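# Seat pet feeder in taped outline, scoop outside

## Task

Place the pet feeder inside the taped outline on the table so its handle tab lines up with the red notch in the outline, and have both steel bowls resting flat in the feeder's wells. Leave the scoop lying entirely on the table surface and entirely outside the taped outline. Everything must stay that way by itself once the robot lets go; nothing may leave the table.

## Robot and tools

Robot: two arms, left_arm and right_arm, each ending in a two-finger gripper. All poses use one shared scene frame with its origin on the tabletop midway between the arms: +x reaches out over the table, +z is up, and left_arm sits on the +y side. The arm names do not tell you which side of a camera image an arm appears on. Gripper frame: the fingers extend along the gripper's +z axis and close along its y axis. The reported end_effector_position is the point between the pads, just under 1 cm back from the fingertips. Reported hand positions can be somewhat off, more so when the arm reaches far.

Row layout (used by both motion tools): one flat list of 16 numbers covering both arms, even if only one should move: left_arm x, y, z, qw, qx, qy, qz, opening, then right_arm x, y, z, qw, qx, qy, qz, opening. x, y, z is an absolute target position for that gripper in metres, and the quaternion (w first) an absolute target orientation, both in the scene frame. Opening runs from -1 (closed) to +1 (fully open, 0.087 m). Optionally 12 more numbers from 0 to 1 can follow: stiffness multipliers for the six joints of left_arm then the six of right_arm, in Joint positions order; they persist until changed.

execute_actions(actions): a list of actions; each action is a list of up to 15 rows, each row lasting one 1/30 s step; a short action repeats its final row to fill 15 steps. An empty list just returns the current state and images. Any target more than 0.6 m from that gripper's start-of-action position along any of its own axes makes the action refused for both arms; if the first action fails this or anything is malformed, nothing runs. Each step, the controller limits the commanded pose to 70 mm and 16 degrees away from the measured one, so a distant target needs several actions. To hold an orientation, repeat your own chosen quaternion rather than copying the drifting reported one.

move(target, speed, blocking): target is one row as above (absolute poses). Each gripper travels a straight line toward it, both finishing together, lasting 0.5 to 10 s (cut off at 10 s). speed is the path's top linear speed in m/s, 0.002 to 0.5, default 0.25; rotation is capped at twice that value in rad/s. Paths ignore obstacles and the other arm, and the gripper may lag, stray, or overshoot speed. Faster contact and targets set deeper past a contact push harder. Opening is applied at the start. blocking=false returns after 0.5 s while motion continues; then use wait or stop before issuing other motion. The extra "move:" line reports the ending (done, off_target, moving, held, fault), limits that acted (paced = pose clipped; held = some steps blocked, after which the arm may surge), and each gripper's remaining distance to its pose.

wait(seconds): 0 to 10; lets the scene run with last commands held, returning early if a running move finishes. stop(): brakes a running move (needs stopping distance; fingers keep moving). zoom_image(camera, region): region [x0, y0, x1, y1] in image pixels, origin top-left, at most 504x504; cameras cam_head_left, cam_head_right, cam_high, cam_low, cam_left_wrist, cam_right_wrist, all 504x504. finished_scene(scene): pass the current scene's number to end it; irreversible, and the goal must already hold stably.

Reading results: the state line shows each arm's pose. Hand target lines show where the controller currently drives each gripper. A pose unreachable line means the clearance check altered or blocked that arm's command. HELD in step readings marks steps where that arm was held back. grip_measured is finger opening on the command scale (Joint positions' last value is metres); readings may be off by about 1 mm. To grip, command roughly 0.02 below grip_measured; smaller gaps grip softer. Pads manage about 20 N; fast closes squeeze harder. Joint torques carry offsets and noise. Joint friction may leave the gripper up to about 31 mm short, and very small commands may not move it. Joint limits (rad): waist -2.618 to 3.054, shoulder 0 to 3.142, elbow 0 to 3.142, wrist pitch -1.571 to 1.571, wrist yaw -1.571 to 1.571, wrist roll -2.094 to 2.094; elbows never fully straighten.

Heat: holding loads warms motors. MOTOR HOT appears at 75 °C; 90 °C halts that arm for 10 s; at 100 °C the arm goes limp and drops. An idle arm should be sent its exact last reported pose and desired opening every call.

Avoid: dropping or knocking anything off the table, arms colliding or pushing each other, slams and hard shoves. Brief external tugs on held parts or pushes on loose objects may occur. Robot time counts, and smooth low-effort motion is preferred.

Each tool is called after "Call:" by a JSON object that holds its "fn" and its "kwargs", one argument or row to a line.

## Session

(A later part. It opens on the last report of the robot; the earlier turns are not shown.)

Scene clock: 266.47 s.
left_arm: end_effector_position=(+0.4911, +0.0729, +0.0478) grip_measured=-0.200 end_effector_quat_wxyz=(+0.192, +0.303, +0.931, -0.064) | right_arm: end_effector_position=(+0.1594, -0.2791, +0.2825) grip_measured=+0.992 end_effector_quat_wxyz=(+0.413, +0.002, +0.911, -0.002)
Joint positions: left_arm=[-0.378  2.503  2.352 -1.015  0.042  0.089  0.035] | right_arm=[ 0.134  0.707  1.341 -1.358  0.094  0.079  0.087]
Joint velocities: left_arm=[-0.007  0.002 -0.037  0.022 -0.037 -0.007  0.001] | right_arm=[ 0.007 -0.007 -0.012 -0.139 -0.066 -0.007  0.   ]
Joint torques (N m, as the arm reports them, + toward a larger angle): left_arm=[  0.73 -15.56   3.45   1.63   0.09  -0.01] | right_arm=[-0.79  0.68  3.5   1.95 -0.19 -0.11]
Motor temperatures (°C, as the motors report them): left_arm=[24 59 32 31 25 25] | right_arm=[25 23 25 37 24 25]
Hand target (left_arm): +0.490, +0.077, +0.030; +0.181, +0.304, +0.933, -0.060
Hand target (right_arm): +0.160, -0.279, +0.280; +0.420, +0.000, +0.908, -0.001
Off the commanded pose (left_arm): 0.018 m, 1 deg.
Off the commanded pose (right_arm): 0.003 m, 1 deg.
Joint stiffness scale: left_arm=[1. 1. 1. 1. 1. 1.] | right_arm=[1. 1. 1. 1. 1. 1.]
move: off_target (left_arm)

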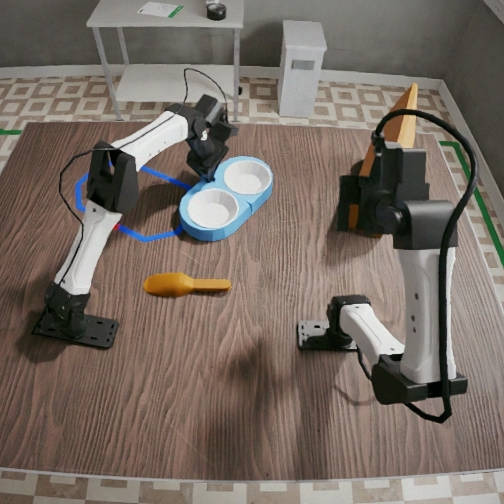

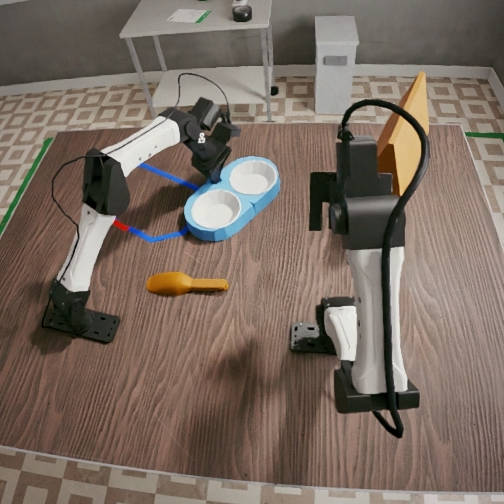

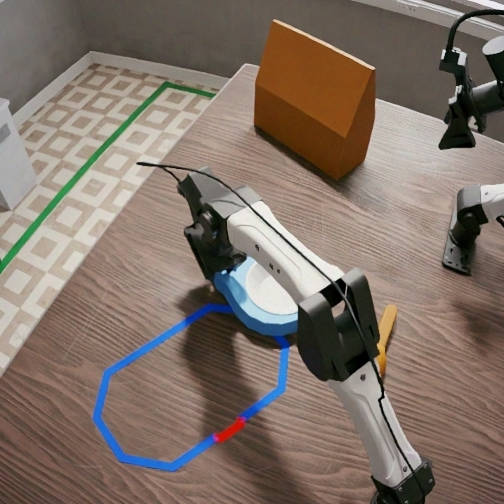

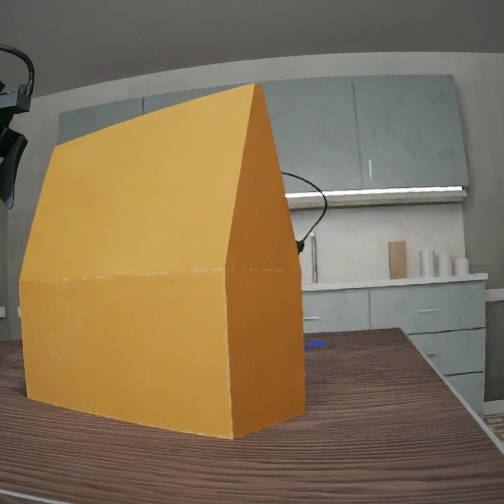

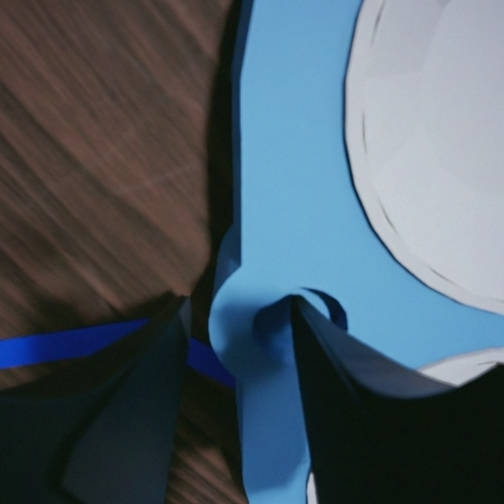

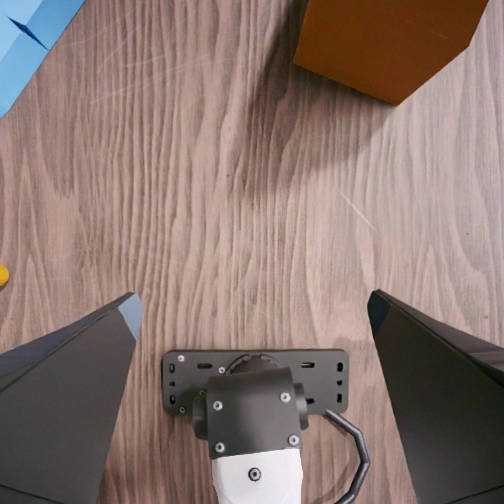

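Call:
{"fn": "move", "kwargs": {
  "target": [0.491,0.075,0.042,0.19,0.304,0.932,-0.062,-0.6,0.16,-0.279,0.28,0.42,0,0.907,0,1]
}}

Call:
{"fn": "move", "kwargs": {
  "target": [0.491,0.075,0.042,0.19,0.304,0.932,-0.062,-0.75,0.16,-0.279,0.28,0.42,0,0.907,0,1]
}}

Scene clock: 275.93 s.
left_arm: end_effector_position=(+0.4920, +0.0731, +0.0484) grip_measured=-0.598 end_effector_quat_wxyz=(+0.193, +0.303, +0.931, -0.064) | right_arm: end_effector_position=(+0.1594, -0.2791, +0.2825) grip_measured=+0.992 end_effector_quat_wxyz=(+0.413, +0.002, +0.911, -0.002)
Joint positions: left_arm=[-0.377  2.501  2.351 -1.012  0.042  0.09   0.018] | right_arm=[ 0.134  0.707  1.341 -1.358  0.094  0.079  0.087]
Joint velocities: left_arm=[ 0.017 -0.002 -0.002 -0.007 -0.022 -0.022 -0.   ] | right_arm=[-0.002  0.002 -0.022  0.007  0.051 -0.007  0.   ]
Joint torques (N m, as the arm reports them, + toward a larger angle): left_arm=[  0.4  -16.78   4.55   1.47   0.1   -0.06] | right_arm=[-0.77  0.89  3.91  1.95 -0.23 -0.12]
Motor temperatures (°C, as the motors report them): left_arm=[24 60 32 31 25 25] | right_arm=[25 23 25 38 24 25]
Hand target (left_arm): +0.491, +0.075, +0.042; +0.190, +0.304, +0.932, -0.062
Hand target (right_arm): +0.160, -0.279, +0.280; +0.420, +0.000, +0.908, -0.001
Off the commanded pose (left_arm): 0.007 m, 1 deg.
Off the commanded pose (right_arm): 0.003 m, 1 deg.
Joint stiffness scale: left_arm=[1. 1. 1. 1. 1. 1.] | right_arm=[1. 1. 1. 1. 1. 1.]
move: done

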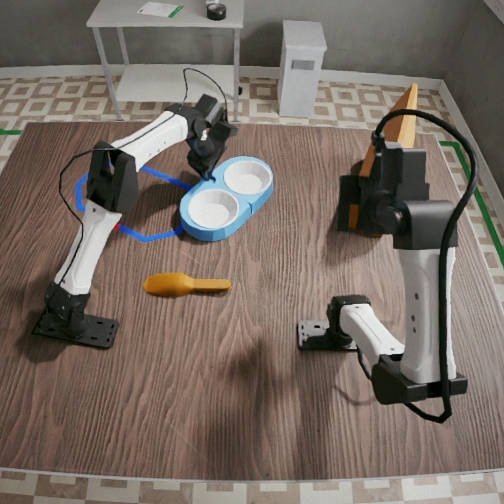

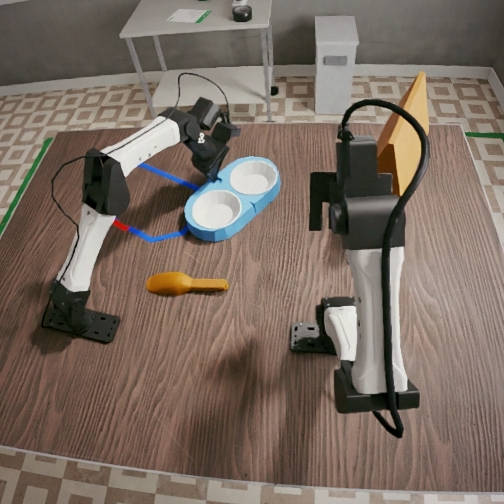

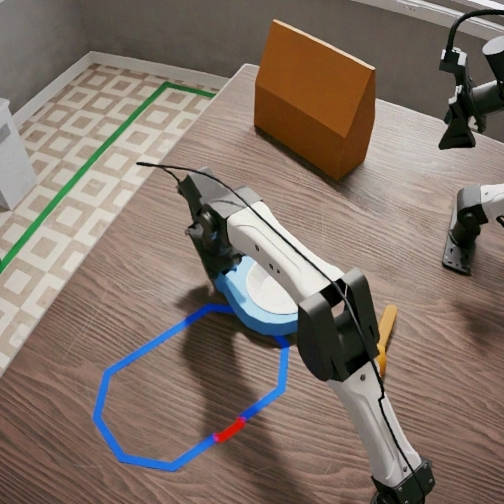

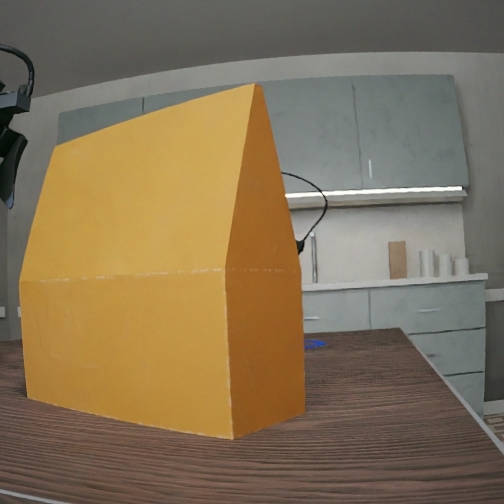

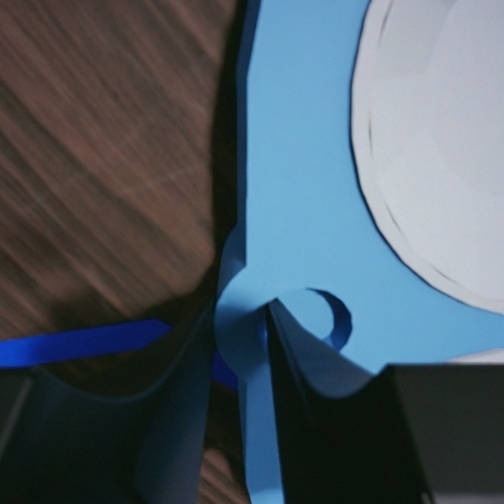

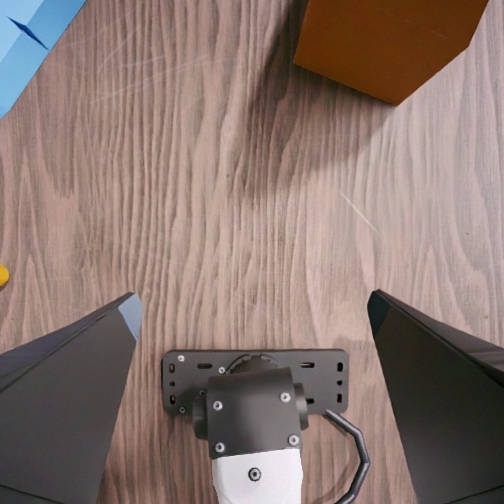

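Scene clock: 276.63 s.
left_arm: end_effector_position=(+0.4921, +0.0734, +0.0484) grip_measured=-0.635 end_effector_quat_wxyz=(+0.194, +0.305, +0.930, -0.064) | right_arm: end_effector_position=(+0.1594, -0.2791, +0.2825) grip_measured=+0.992 end_effector_quat_wxyz=(+0.413, +0.002, +0.911, -0.002)
Joint positions: left_arm=[-0.377  2.501  2.351 -1.012  0.041  0.094  0.016] | right_arm=[ 0.134  0.707  1.341 -1.358  0.094  0.079  0.087]
Joint velocities: left_arm=[-0.032 -0.002 -0.007  0.007 -0.022 -0.081 -0.001] | right_arm=[-0.007  0.002  0.007  0.007 -0.037 -0.022 -0.   ]
Joint torques (N m, as the arm reports them, + toward a larger angle): left_arm=[  0.5  -16.77   4.53   1.48   0.1   -0.08] | right_arm=[-0.72  0.7   3.74  1.99 -0.19 -0.19]
Motor temperatures (°C, as the motors report them): left_arm=[24 60 32 31 25 25] | right_arm=[25 23 25 38 24 25]
Hand target (left_arm): +0.491, +0.075, +0.042; +0.190, +0.304, +0.932, -0.062
Hand target (right_arm): +0.160, -0.279, +0.280; +0.420, +0.000, +0.908, -0.001
Off the commanded pose (left_arm): 0.007 m, 1 deg.
Off the commanded pose (right_arm): 0.003 m, 1 deg.
Joint stiffness scale: left_arm=[1. 1. 1. 1. 1. 1.] | right_arm=[1. 1. 1. 1. 1. 1.]
move: done

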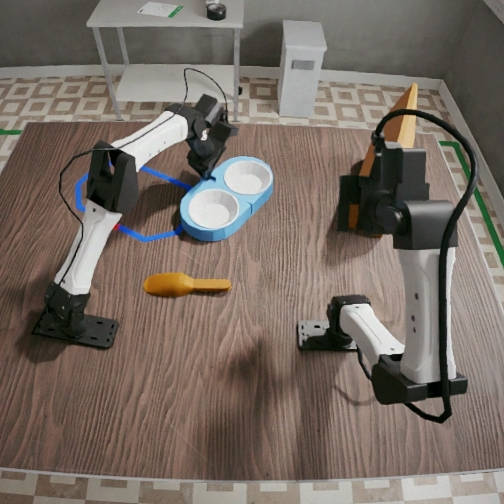

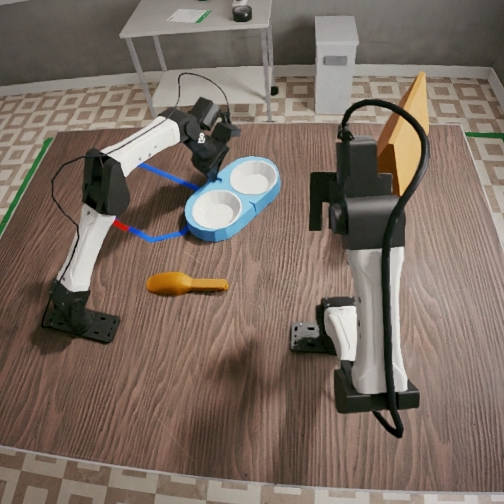

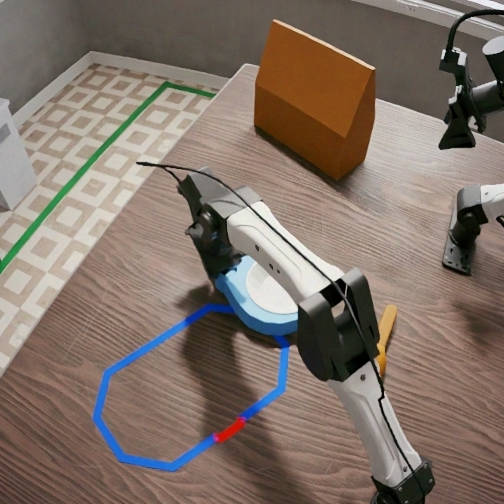

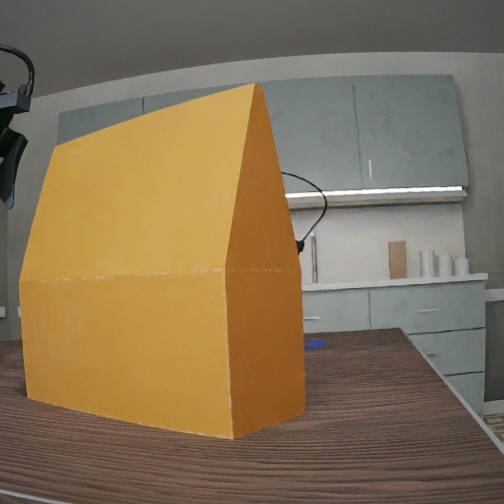

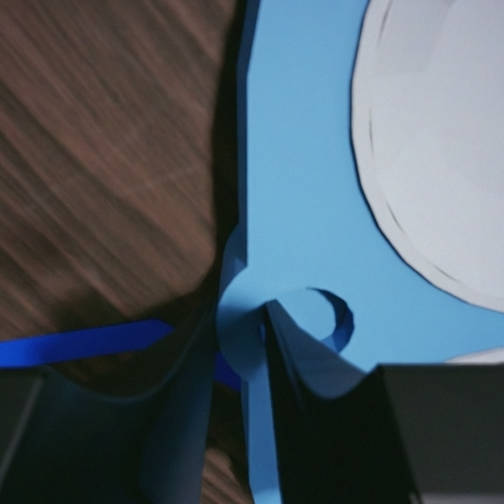

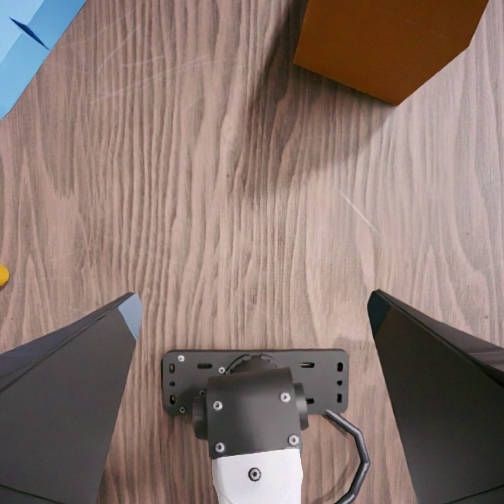

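Call:
{"fn": "move", "kwargs": {
  "target": [0.46,0.20,0.045,0.1,0,0.995,0,-0.68,0.16,-0.279,0.28,0.42,0,0.907,0,1],
  "speed": 0.07
}}

Scene clock: 290.23 s.
left_arm: end_effector_position=(+0.4686, +0.1814, +0.0481) grip_measured=-0.654 end_effector_quat_wxyz=(+0.120, +0.017, +0.992, -0.025) | right_arm: end_effector_position=(+0.1594, -0.2791, +0.2825) grip_measured=+0.992 end_effector_quat_wxyz=(+0.413, +0.002, +0.911, -0.002)
Joint positions: left_arm=[-0.197  2.329  2.068 -1.067 -0.032 -0.314  0.015] | right_arm=[ 0.134  0.707  1.341 -1.358  0.094  0.079  0.087]
Joint velocities: left_arm=[-0.012  0.032 -0.017 -0.037 -0.066 -0.037  0.   ] | right_arm=[-0.007 -0.012  0.002 -0.037  0.051  0.037  0.001]
Joint torques (N m, as the arm reports them, + toward a larger angle): left_arm=[  1.63 -16.5    4.02   0.53  -0.19  -0.22] | right_arm=[-0.72  0.79  3.72  1.96 -0.22 -0.07]
Motor temperatures (°C, as the motors report them): left_arm=[24 63 32 31 25 25] | right_arm=[25 23 26 38 24 25]
Hand target (left_arm): +0.458, +0.198, +0.045; +0.100, -0.000, +0.995, -0.001
Hand target (right_arm): +0.160, -0.279, +0.280; +0.420, +0.000, +0.908, -0.001
Off the commanded pose (left_arm): 0.021 m, 4 deg.
Off the commanded pose (right_arm): 0.003 m, 1 deg.
Joint stiffness scale: left_arm=[1. 1. 1. 1. 1. 1.] | right_arm=[1. 1. 1. 1. 1. 1.]
move: off_target (left_arm)

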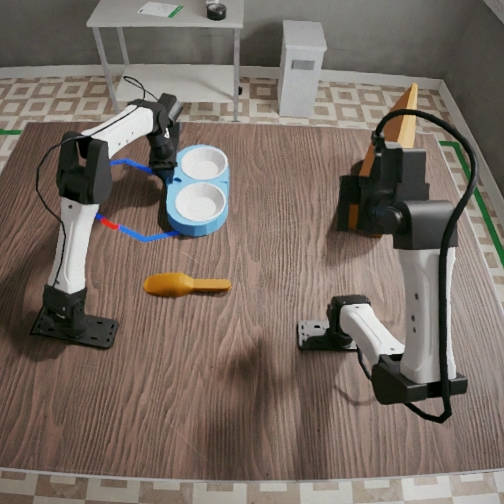

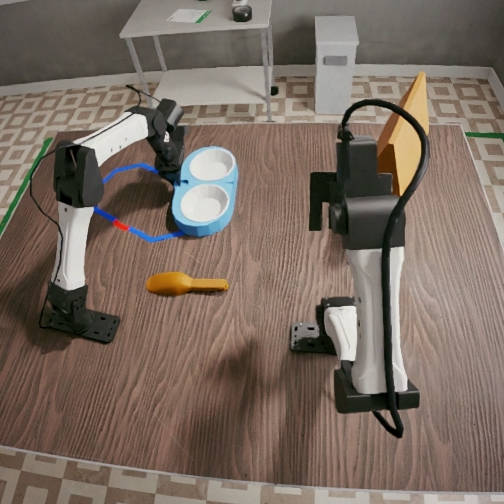

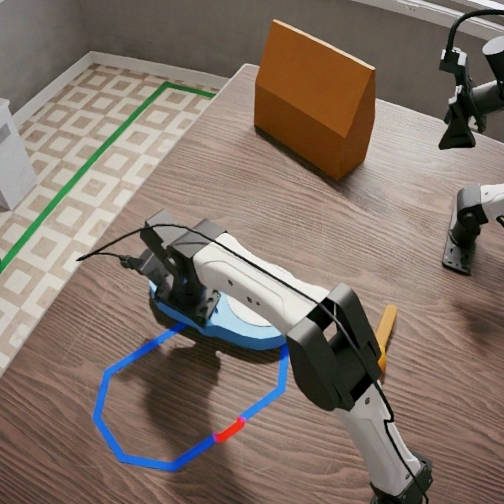

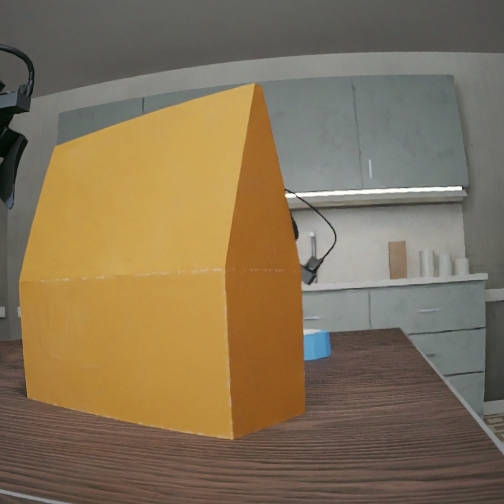

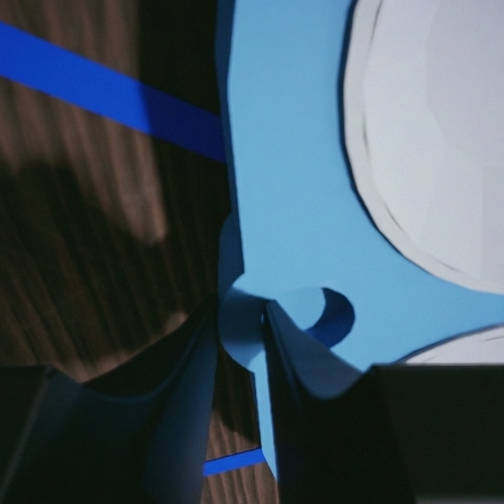

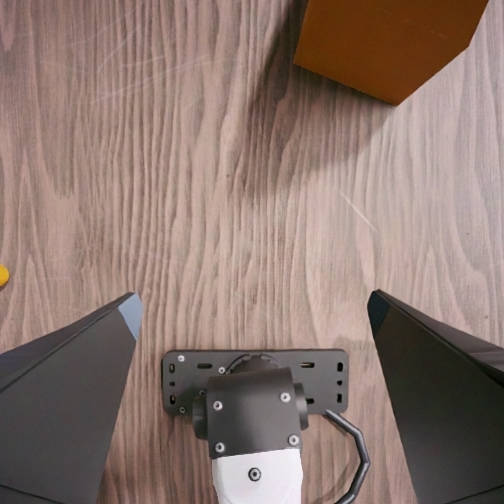

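Call:
{"fn": "move", "kwargs": {
  "target": [0.45,0.38,0.047,0.049,-0.174,0.984,0.009,-0.68,0.16,-0.279,0.28,0.42,0,0.907,0,1],
  "speed": 0.08
}}

Call:
{"fn": "move", "kwargs": {
  "target": [0.35,0.36,0.047,0,-0.5,0.866,0,-0.68,0.16,-0.279,0.28,0.42,0,0.907,0,1],
  "speed": 0.08
}}

Scene clock: 306.00 s.
left_arm: end_effector_position=(+0.4585, +0.3684, +0.0480) grip_measured=-0.659 end_effector_quat_wxyz=(+0.070, -0.172, +0.983, -0.011) | right_arm: end_effector_position=(+0.1594, -0.2791, +0.2825) grip_measured=+0.992 end_effector_quat_wxyz=(+0.413, +0.002, +0.911, -0.002)
Joint positions: left_arm=[ 0.222  2.255  1.944 -1.12   0.008 -0.279  0.015] | right_arm=[ 0.134  0.707  1.341 -1.358  0.094  0.079  0.087]
Joint velocities: left_arm=[-0.022 -0.012  0.007 -0.007  0.007  0.066 -0.001] | right_arm=[-0.007  0.012 -0.007 -0.051  0.066 -0.037  0.001]
Joint torques (N m, as the arm reports them, + toward a larger angle): left_arm=[  1.33 -14.38   5.92   0.24  -0.15  -0.01] | right_arm=[-0.52  0.77  3.72  1.94 -0.21 -0.17]
Motor temperatures (°C, as the motors report them): left_arm=[24 64 32 29 25 25] | right_arm=[25 23 26 38 24 25]
Hand target (left_arm): +0.447, +0.378, +0.048; +0.050, -0.174, +0.983, +0.006
Hand target (right_arm): +0.160, -0.279, +0.280; +0.420, +0.000, +0.908, -0.001
Off the commanded pose (left_arm): 0.014 m, 3 deg.
Off the commanded pose (right_arm): 0.003 m, 1 deg.
Joint stiffness scale: left_arm=[1. 1. 1. 1. 1. 1.] | right_arm=[1. 1. 1. 1. 1. 1.]
move: off_target (left_arm)

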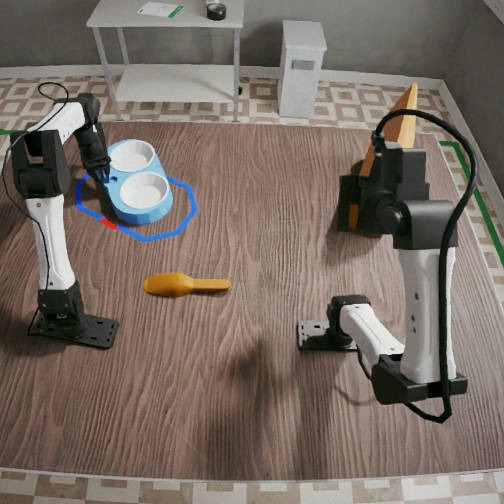

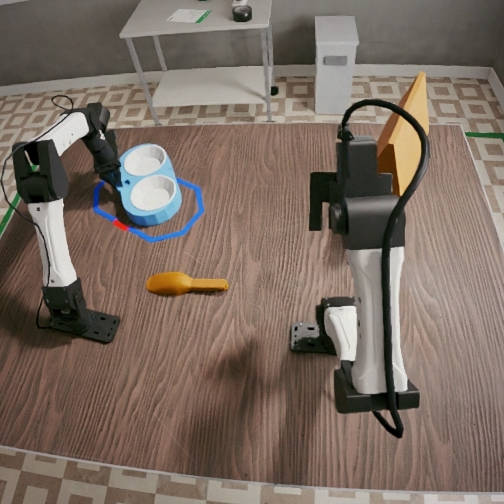

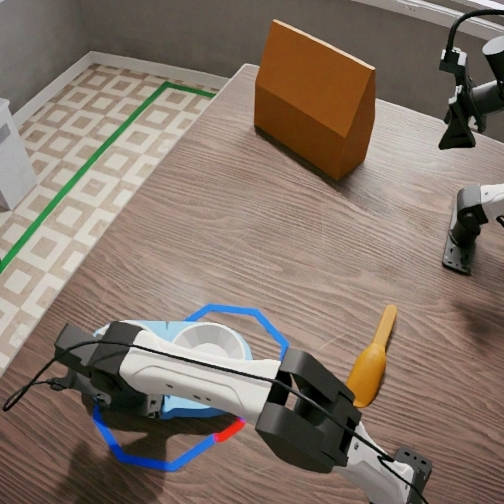

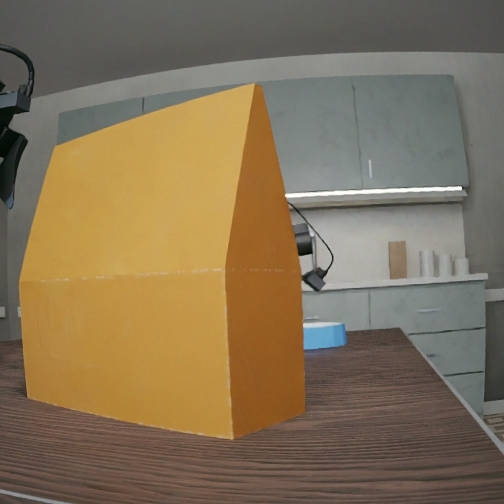

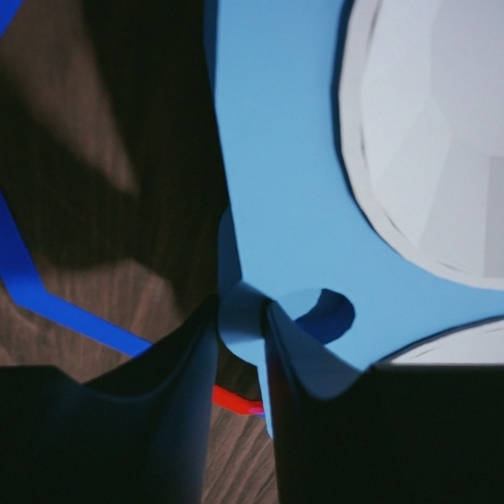

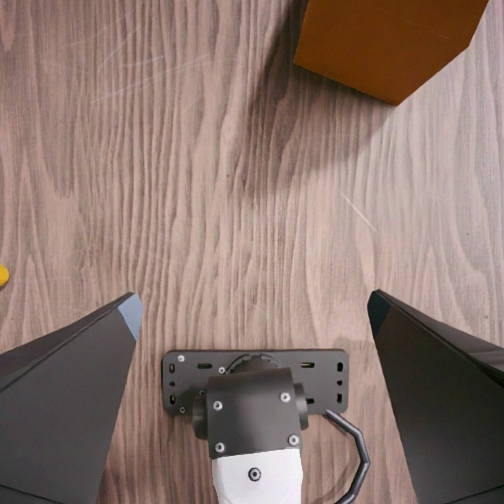

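Scene clock: 310.77 s.
left_arm: end_effector_position=(+0.3642, +0.3542, +0.0472) grip_measured=-0.662 end_effector_quat_wxyz=(+0.016, -0.484, +0.875, -0.010) | right_arm: end_effector_position=(+0.1594, -0.2791, +0.2825) grip_measured=+0.992 end_effector_quat_wxyz=(+0.413, +0.002, +0.911, -0.002)
Joint positions: left_arm=[ 0.262  1.92   1.422 -1.036  0.007 -0.904  0.015] | right_arm=[ 0.134  0.707  1.341 -1.358  0.094  0.079  0.087]
Joint velocities: left_arm=[ 0.012 -0.002 -0.012 -0.007  0.051  0.022 -0.001] | right_arm=[-0.012 -0.022  0.002 -0.022 -0.007 -0.037 -0.002]
Joint torques (N m, as the arm reports them, + toward a larger angle): left_arm=[  1.47 -12.47   3.55   0.18   0.    -0.29] | right_arm=[-0.58  0.53  3.72  1.96 -0.2  -0.11]
Motor temperatures (°C, as the motors report them): left_arm=[24 63 32 29 25 25] | right_arm=[25 23 26 38 24 25]
Hand target (left_arm): +0.350, +0.358, +0.047; -0.000, -0.500, +0.866, +0.000
Hand target (right_arm): +0.160, -0.279, +0.280; +0.420, +0.000, +0.908, -0.001
Off the commanded pose (left_arm): 0.015 m, 3 deg.
Off the commanded pose (right_arm): 0.003 m, 1 deg.
Joint stiffness scale: left_arm=[1. 1. 1. 1. 1. 1.] | right_arm=[1. 1. 1. 1. 1. 1.]
move: off_target (left_arm)

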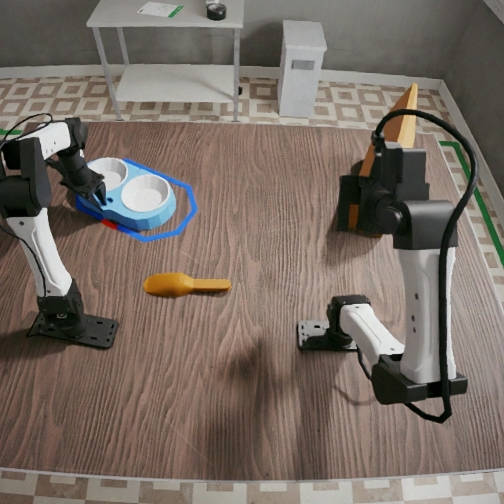

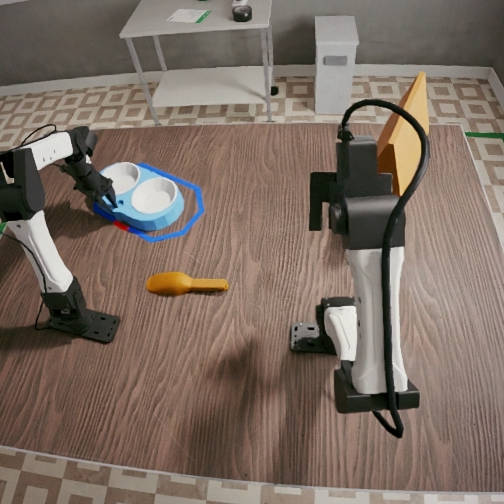

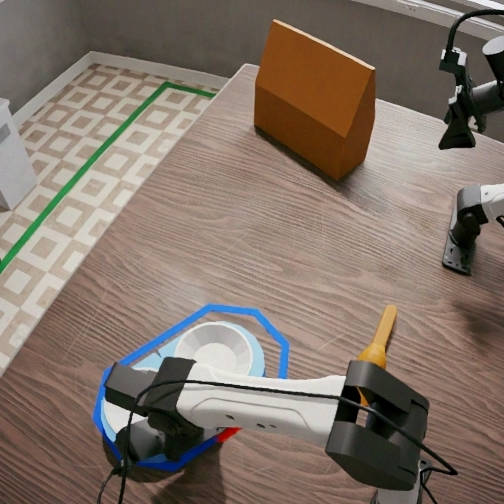

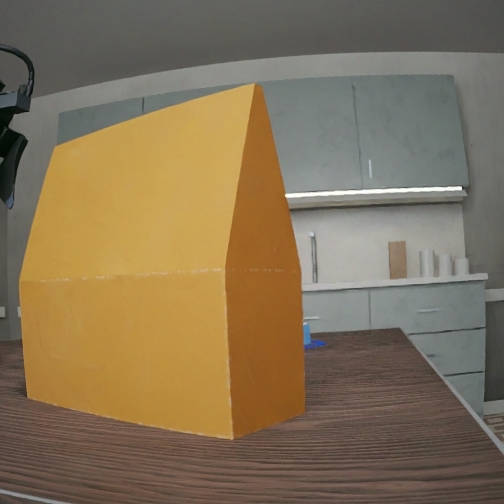

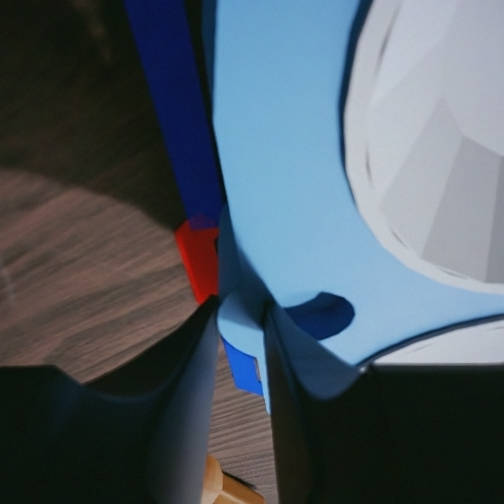

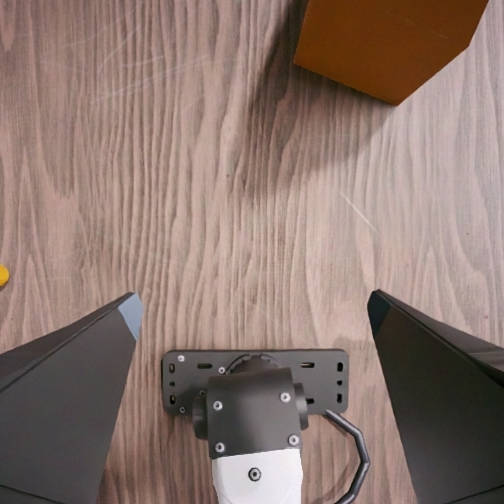

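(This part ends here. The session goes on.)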